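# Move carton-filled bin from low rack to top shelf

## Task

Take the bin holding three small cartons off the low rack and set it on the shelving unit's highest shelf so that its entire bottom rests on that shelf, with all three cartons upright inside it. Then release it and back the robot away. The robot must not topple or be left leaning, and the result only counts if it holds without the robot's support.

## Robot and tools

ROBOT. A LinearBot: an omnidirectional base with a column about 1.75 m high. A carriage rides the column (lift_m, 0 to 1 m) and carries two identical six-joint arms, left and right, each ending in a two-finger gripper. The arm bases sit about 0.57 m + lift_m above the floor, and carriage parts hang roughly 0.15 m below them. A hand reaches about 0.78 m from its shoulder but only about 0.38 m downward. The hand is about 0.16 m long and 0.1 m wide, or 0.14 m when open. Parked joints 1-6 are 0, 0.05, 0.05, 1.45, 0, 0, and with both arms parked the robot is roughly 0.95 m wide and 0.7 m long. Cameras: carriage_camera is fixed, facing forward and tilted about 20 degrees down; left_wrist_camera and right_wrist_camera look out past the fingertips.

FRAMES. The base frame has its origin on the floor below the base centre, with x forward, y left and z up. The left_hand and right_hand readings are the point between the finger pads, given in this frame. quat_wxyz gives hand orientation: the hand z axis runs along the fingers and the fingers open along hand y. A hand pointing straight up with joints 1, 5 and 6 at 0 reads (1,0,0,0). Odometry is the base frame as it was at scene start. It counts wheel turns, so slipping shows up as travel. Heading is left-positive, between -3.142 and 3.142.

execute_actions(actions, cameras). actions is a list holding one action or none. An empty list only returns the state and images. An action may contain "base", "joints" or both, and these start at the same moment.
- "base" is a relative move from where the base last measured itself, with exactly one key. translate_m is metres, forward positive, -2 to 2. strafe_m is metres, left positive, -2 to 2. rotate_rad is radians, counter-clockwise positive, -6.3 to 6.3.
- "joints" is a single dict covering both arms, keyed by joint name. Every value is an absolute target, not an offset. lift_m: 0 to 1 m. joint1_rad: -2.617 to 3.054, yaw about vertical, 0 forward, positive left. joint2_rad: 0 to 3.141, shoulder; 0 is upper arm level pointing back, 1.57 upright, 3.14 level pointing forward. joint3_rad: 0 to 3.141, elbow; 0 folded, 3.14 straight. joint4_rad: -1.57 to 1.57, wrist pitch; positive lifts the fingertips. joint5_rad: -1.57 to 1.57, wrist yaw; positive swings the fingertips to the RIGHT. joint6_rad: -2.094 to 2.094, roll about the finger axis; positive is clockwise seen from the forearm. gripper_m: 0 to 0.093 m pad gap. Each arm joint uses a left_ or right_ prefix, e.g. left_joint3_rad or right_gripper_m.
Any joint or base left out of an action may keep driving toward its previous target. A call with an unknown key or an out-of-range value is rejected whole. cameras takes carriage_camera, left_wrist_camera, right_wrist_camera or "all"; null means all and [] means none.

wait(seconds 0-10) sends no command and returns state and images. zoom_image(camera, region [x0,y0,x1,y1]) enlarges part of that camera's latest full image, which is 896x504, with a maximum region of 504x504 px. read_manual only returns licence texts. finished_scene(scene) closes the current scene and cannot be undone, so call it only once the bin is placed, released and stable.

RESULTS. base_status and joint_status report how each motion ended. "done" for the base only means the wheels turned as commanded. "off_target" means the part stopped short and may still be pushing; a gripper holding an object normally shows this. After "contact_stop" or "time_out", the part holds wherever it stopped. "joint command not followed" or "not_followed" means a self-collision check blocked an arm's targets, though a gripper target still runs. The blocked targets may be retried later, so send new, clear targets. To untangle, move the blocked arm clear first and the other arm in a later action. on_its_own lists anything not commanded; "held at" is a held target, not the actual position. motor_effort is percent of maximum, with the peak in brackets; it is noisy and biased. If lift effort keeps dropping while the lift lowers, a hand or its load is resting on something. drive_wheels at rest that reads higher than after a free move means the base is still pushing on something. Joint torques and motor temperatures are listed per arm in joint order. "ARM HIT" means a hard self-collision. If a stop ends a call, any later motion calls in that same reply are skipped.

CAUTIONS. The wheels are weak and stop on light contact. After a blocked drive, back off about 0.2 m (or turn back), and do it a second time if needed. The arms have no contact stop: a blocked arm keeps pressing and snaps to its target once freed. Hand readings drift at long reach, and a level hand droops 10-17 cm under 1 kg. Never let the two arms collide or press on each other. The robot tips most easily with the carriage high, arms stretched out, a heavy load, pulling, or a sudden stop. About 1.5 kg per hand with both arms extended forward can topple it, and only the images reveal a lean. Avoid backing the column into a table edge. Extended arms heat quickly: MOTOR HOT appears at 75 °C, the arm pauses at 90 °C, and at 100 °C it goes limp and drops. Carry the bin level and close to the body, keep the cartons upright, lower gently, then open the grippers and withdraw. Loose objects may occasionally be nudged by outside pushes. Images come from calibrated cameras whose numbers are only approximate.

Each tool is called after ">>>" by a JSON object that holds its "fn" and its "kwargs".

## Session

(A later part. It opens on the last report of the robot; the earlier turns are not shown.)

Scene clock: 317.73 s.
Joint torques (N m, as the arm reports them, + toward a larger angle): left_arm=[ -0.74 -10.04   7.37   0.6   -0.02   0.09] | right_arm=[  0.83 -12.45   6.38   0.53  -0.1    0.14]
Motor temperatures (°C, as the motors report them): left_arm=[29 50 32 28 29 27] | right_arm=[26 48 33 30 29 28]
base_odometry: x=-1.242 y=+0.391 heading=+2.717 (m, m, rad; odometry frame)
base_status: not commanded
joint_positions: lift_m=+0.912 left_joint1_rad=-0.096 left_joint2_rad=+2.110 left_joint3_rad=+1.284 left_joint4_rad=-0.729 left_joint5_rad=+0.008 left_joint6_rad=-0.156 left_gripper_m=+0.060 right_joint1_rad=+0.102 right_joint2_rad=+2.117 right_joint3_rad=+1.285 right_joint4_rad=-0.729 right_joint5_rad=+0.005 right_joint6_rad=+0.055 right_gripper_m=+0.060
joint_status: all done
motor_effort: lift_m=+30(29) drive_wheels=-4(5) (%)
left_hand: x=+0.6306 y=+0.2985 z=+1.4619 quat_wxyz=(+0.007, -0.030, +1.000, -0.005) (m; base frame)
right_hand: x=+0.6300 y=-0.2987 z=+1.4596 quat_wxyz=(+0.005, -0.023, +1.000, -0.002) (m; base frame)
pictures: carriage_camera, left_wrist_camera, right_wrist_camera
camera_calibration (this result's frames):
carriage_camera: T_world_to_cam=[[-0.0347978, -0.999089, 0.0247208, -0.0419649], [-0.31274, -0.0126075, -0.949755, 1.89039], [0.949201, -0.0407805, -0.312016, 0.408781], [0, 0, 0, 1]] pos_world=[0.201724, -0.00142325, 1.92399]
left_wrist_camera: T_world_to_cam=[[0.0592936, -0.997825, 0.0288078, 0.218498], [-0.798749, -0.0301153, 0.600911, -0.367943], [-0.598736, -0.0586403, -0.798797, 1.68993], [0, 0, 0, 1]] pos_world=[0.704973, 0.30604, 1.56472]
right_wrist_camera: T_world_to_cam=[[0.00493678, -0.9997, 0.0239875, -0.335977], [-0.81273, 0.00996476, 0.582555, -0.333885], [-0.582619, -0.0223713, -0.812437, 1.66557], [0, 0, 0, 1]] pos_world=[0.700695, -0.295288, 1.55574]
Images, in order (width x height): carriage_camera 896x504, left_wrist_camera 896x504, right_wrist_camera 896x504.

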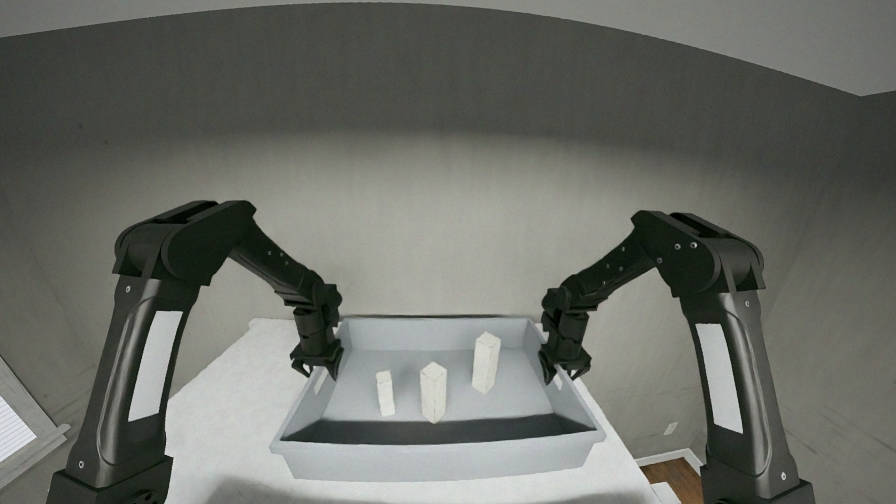

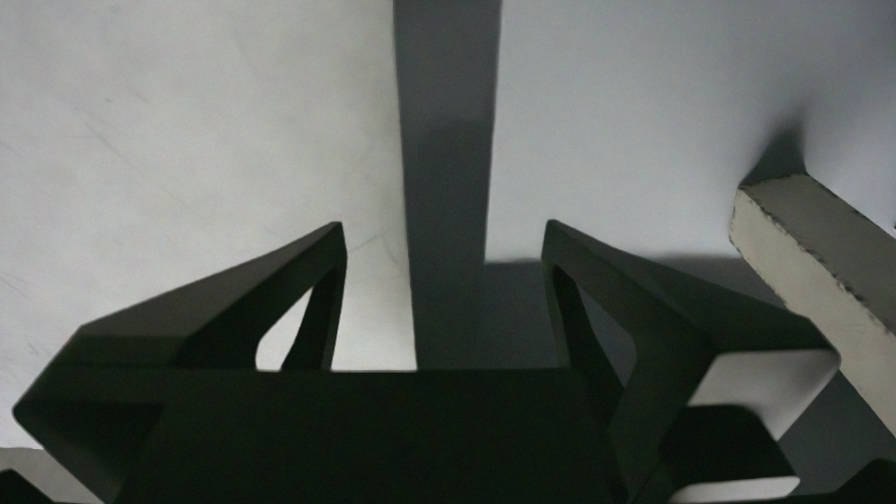

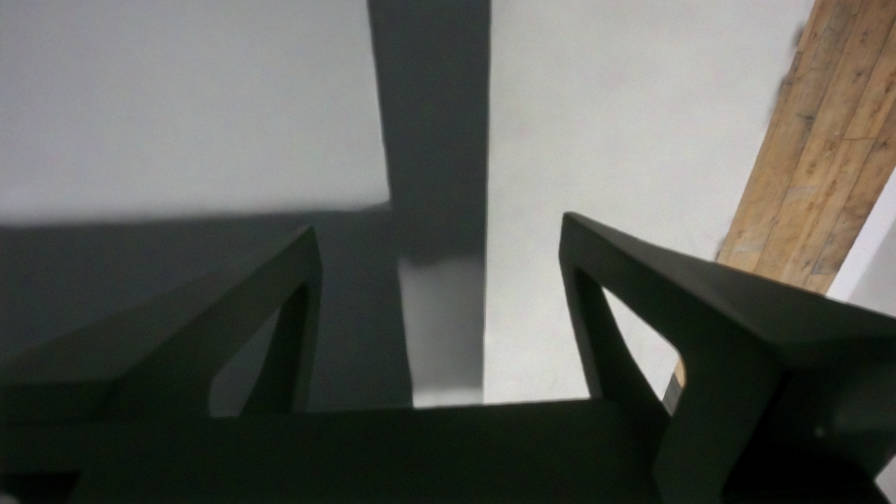

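>>> {"fn": "execute_actions", "kwargs": {"actions": [{"joints": {"lift_m": 0.95, "left_joint2_rad": 1.95, "right_joint2_rad": 1.95, "left_joint4_rad": -0.88, "right_joint4_rad": -0.88}}], "cameras": ["carriage_camera"]}}

Scene clock: 324.87 s.
Joint torques (N m, as the arm reports them, + toward a larger angle): left_arm=[-0.97 -7.52  7.28  0.56 -0.03  0.12] | right_arm=[ 0.84 -9.95  6.29  0.43 -0.12  0.14]
Motor temperatures (°C, as the motors report them): left_arm=[29 50 32 28 29 27] | right_arm=[26 48 33 30 29 28]
base_odometry: x=-1.242 y=+0.391 heading=+2.717 (m, m, rad; odometry frame)
base_status: not commanded
joint_positions: lift_m=+0.950 left_joint1_rad=-0.096 left_joint2_rad=+1.933 left_joint3_rad=+1.291 left_joint4_rad=-0.872 left_joint5_rad=+0.008 left_joint6_rad=-0.156 left_gripper_m=+0.060 right_joint1_rad=+0.102 right_joint2_rad=+1.940 right_joint3_rad=+1.293 right_joint4_rad=-0.872 right_joint5_rad=+0.005 right_joint6_rad=+0.055 right_gripper_m=+0.060
joint_status: all done
motor_effort: lift_m=+30(39) drive_wheels=-4(4) (%)
left_hand: x=+0.6208 y=+0.2994 z=+1.5614 quat_wxyz=(+0.027, -0.030, +0.999, -0.008) (m; base frame)
right_hand: x=+0.6211 y=-0.2996 z=+1.5598 quat_wxyz=(+0.026, -0.023, +0.999, -0.001) (m; base frame)
pictures: carriage_camera
camera_calibration (this result's frames):
carriage_camera: T_world_to_cam=[[-0.0347978, -0.999089, 0.0247208, -0.0429031], [-0.31274, -0.0126075, -0.949755, 1.92643], [0.949201, -0.0407805, -0.312016, 0.420623], [0, 0, 0, 1]] pos_world=[0.201724, -0.00142325, 1.96194]
Images, in order (width x height): carriage_camera 896x504.

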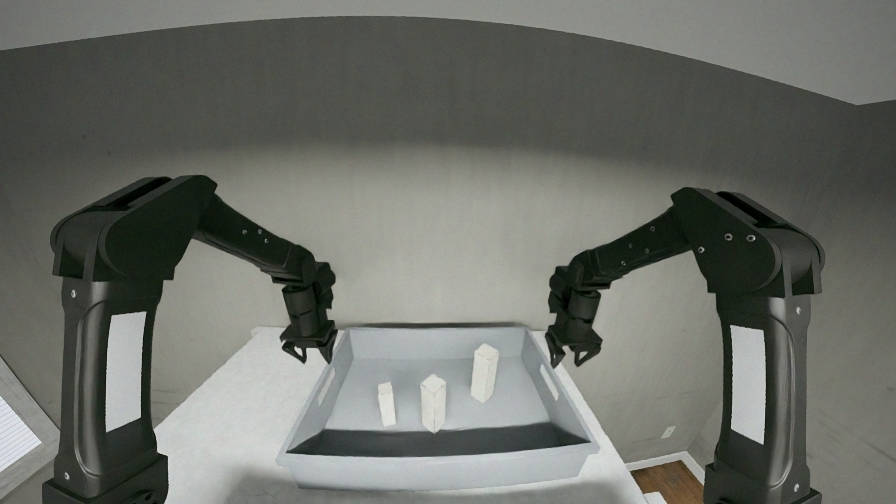

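Hands are clear of the rim. Backing away.

>>> {"fn": "execute_actions", "kwargs": {"actions": [{"base": {"translate_m": -0.7}}], "cameras": ["carriage_camera"]}}

Scene clock: 332.90 s.
Joint torques (N m, as the arm reports them, + toward a larger angle): left_arm=[-0.76 -7.57  7.51  0.47  0.13  0.1 ] | right_arm=[  0.54 -10.04   6.24   0.52  -0.13   0.15]
Motor temperatures (°C, as the motors report them): left_arm=[29 49 33 28 29 27] | right_arm=[26 47 33 30 29 28]
base_odometry: x=-0.604 y=+0.102 heading=+2.717 (m, m, rad; odometry frame)
base_status: done
joint_positions: lift_m=+0.950 left_joint1_rad=-0.098 left_joint2_rad=+1.933 left_joint3_rad=+1.291 left_joint4_rad=-0.876 left_joint5_rad=+0.007 left_joint6_rad=-0.156 left_gripper_m=+0.060 right_joint1_rad=+0.104 right_joint2_rad=+1.940 right_joint3_rad=+1.293 right_joint4_rad=-0.876 right_joint5_rad=+0.005 right_joint6_rad=+0.055 right_gripper_m=+0.060
joint_status: not commanded
motor_effort: lift_m=+30(30) drive_wheels=-3(36) (%)
left_hand: x=+0.6199 y=+0.2989 z=+1.5613 quat_wxyz=(+0.026, -0.029, +0.999, -0.007) (m; base frame)
right_hand: x=+0.6200 y=-0.2988 z=+1.5598 quat_wxyz=(+0.024, -0.025, +0.999, -0.001) (m; base frame)
pictures: carriage_camera
camera_calibration (this result's frames):
carriage_camera: T_world_to_cam=[[-0.0347978, -0.999089, 0.0247208, -0.0429031], [-0.31274, -0.0126075, -0.949755, 1.92643], [0.949201, -0.0407805, -0.312016, 0.420623], [0, 0, 0, 1]] pos_world=[0.201724, -0.00142325, 1.96194]
Images, in order (width x height): carriage_camera 896x504.

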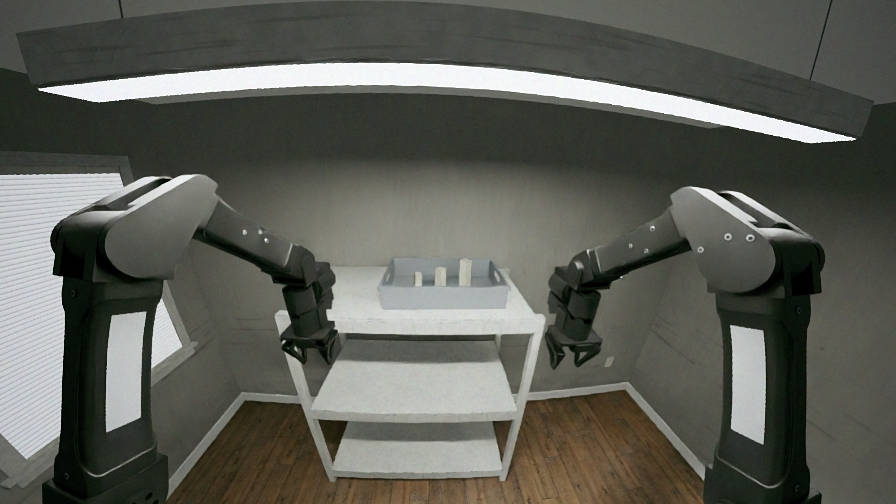

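>>> {"fn": "zoom_image", "kwargs": {"camera": "carriage_camera", "region": [340, 245, 550, 345]}}

Region (340, 245, 550, 345) of carriage_camera's 896x504 image, scaled by 2.400, with more detail than that image has; it fills the top 240 rows of this view, and the rest is white.

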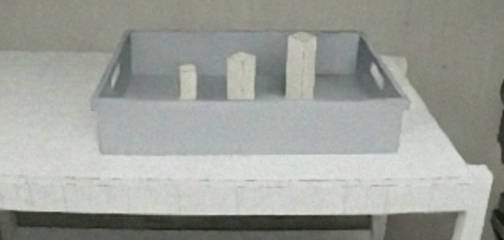

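The bin sits fully on the top shelf with all three cartons standing, and the robot is clear of it.

>>> {"fn": "finished_scene", "kwargs": {"scene": 1}}

The scene is finished: the task was done.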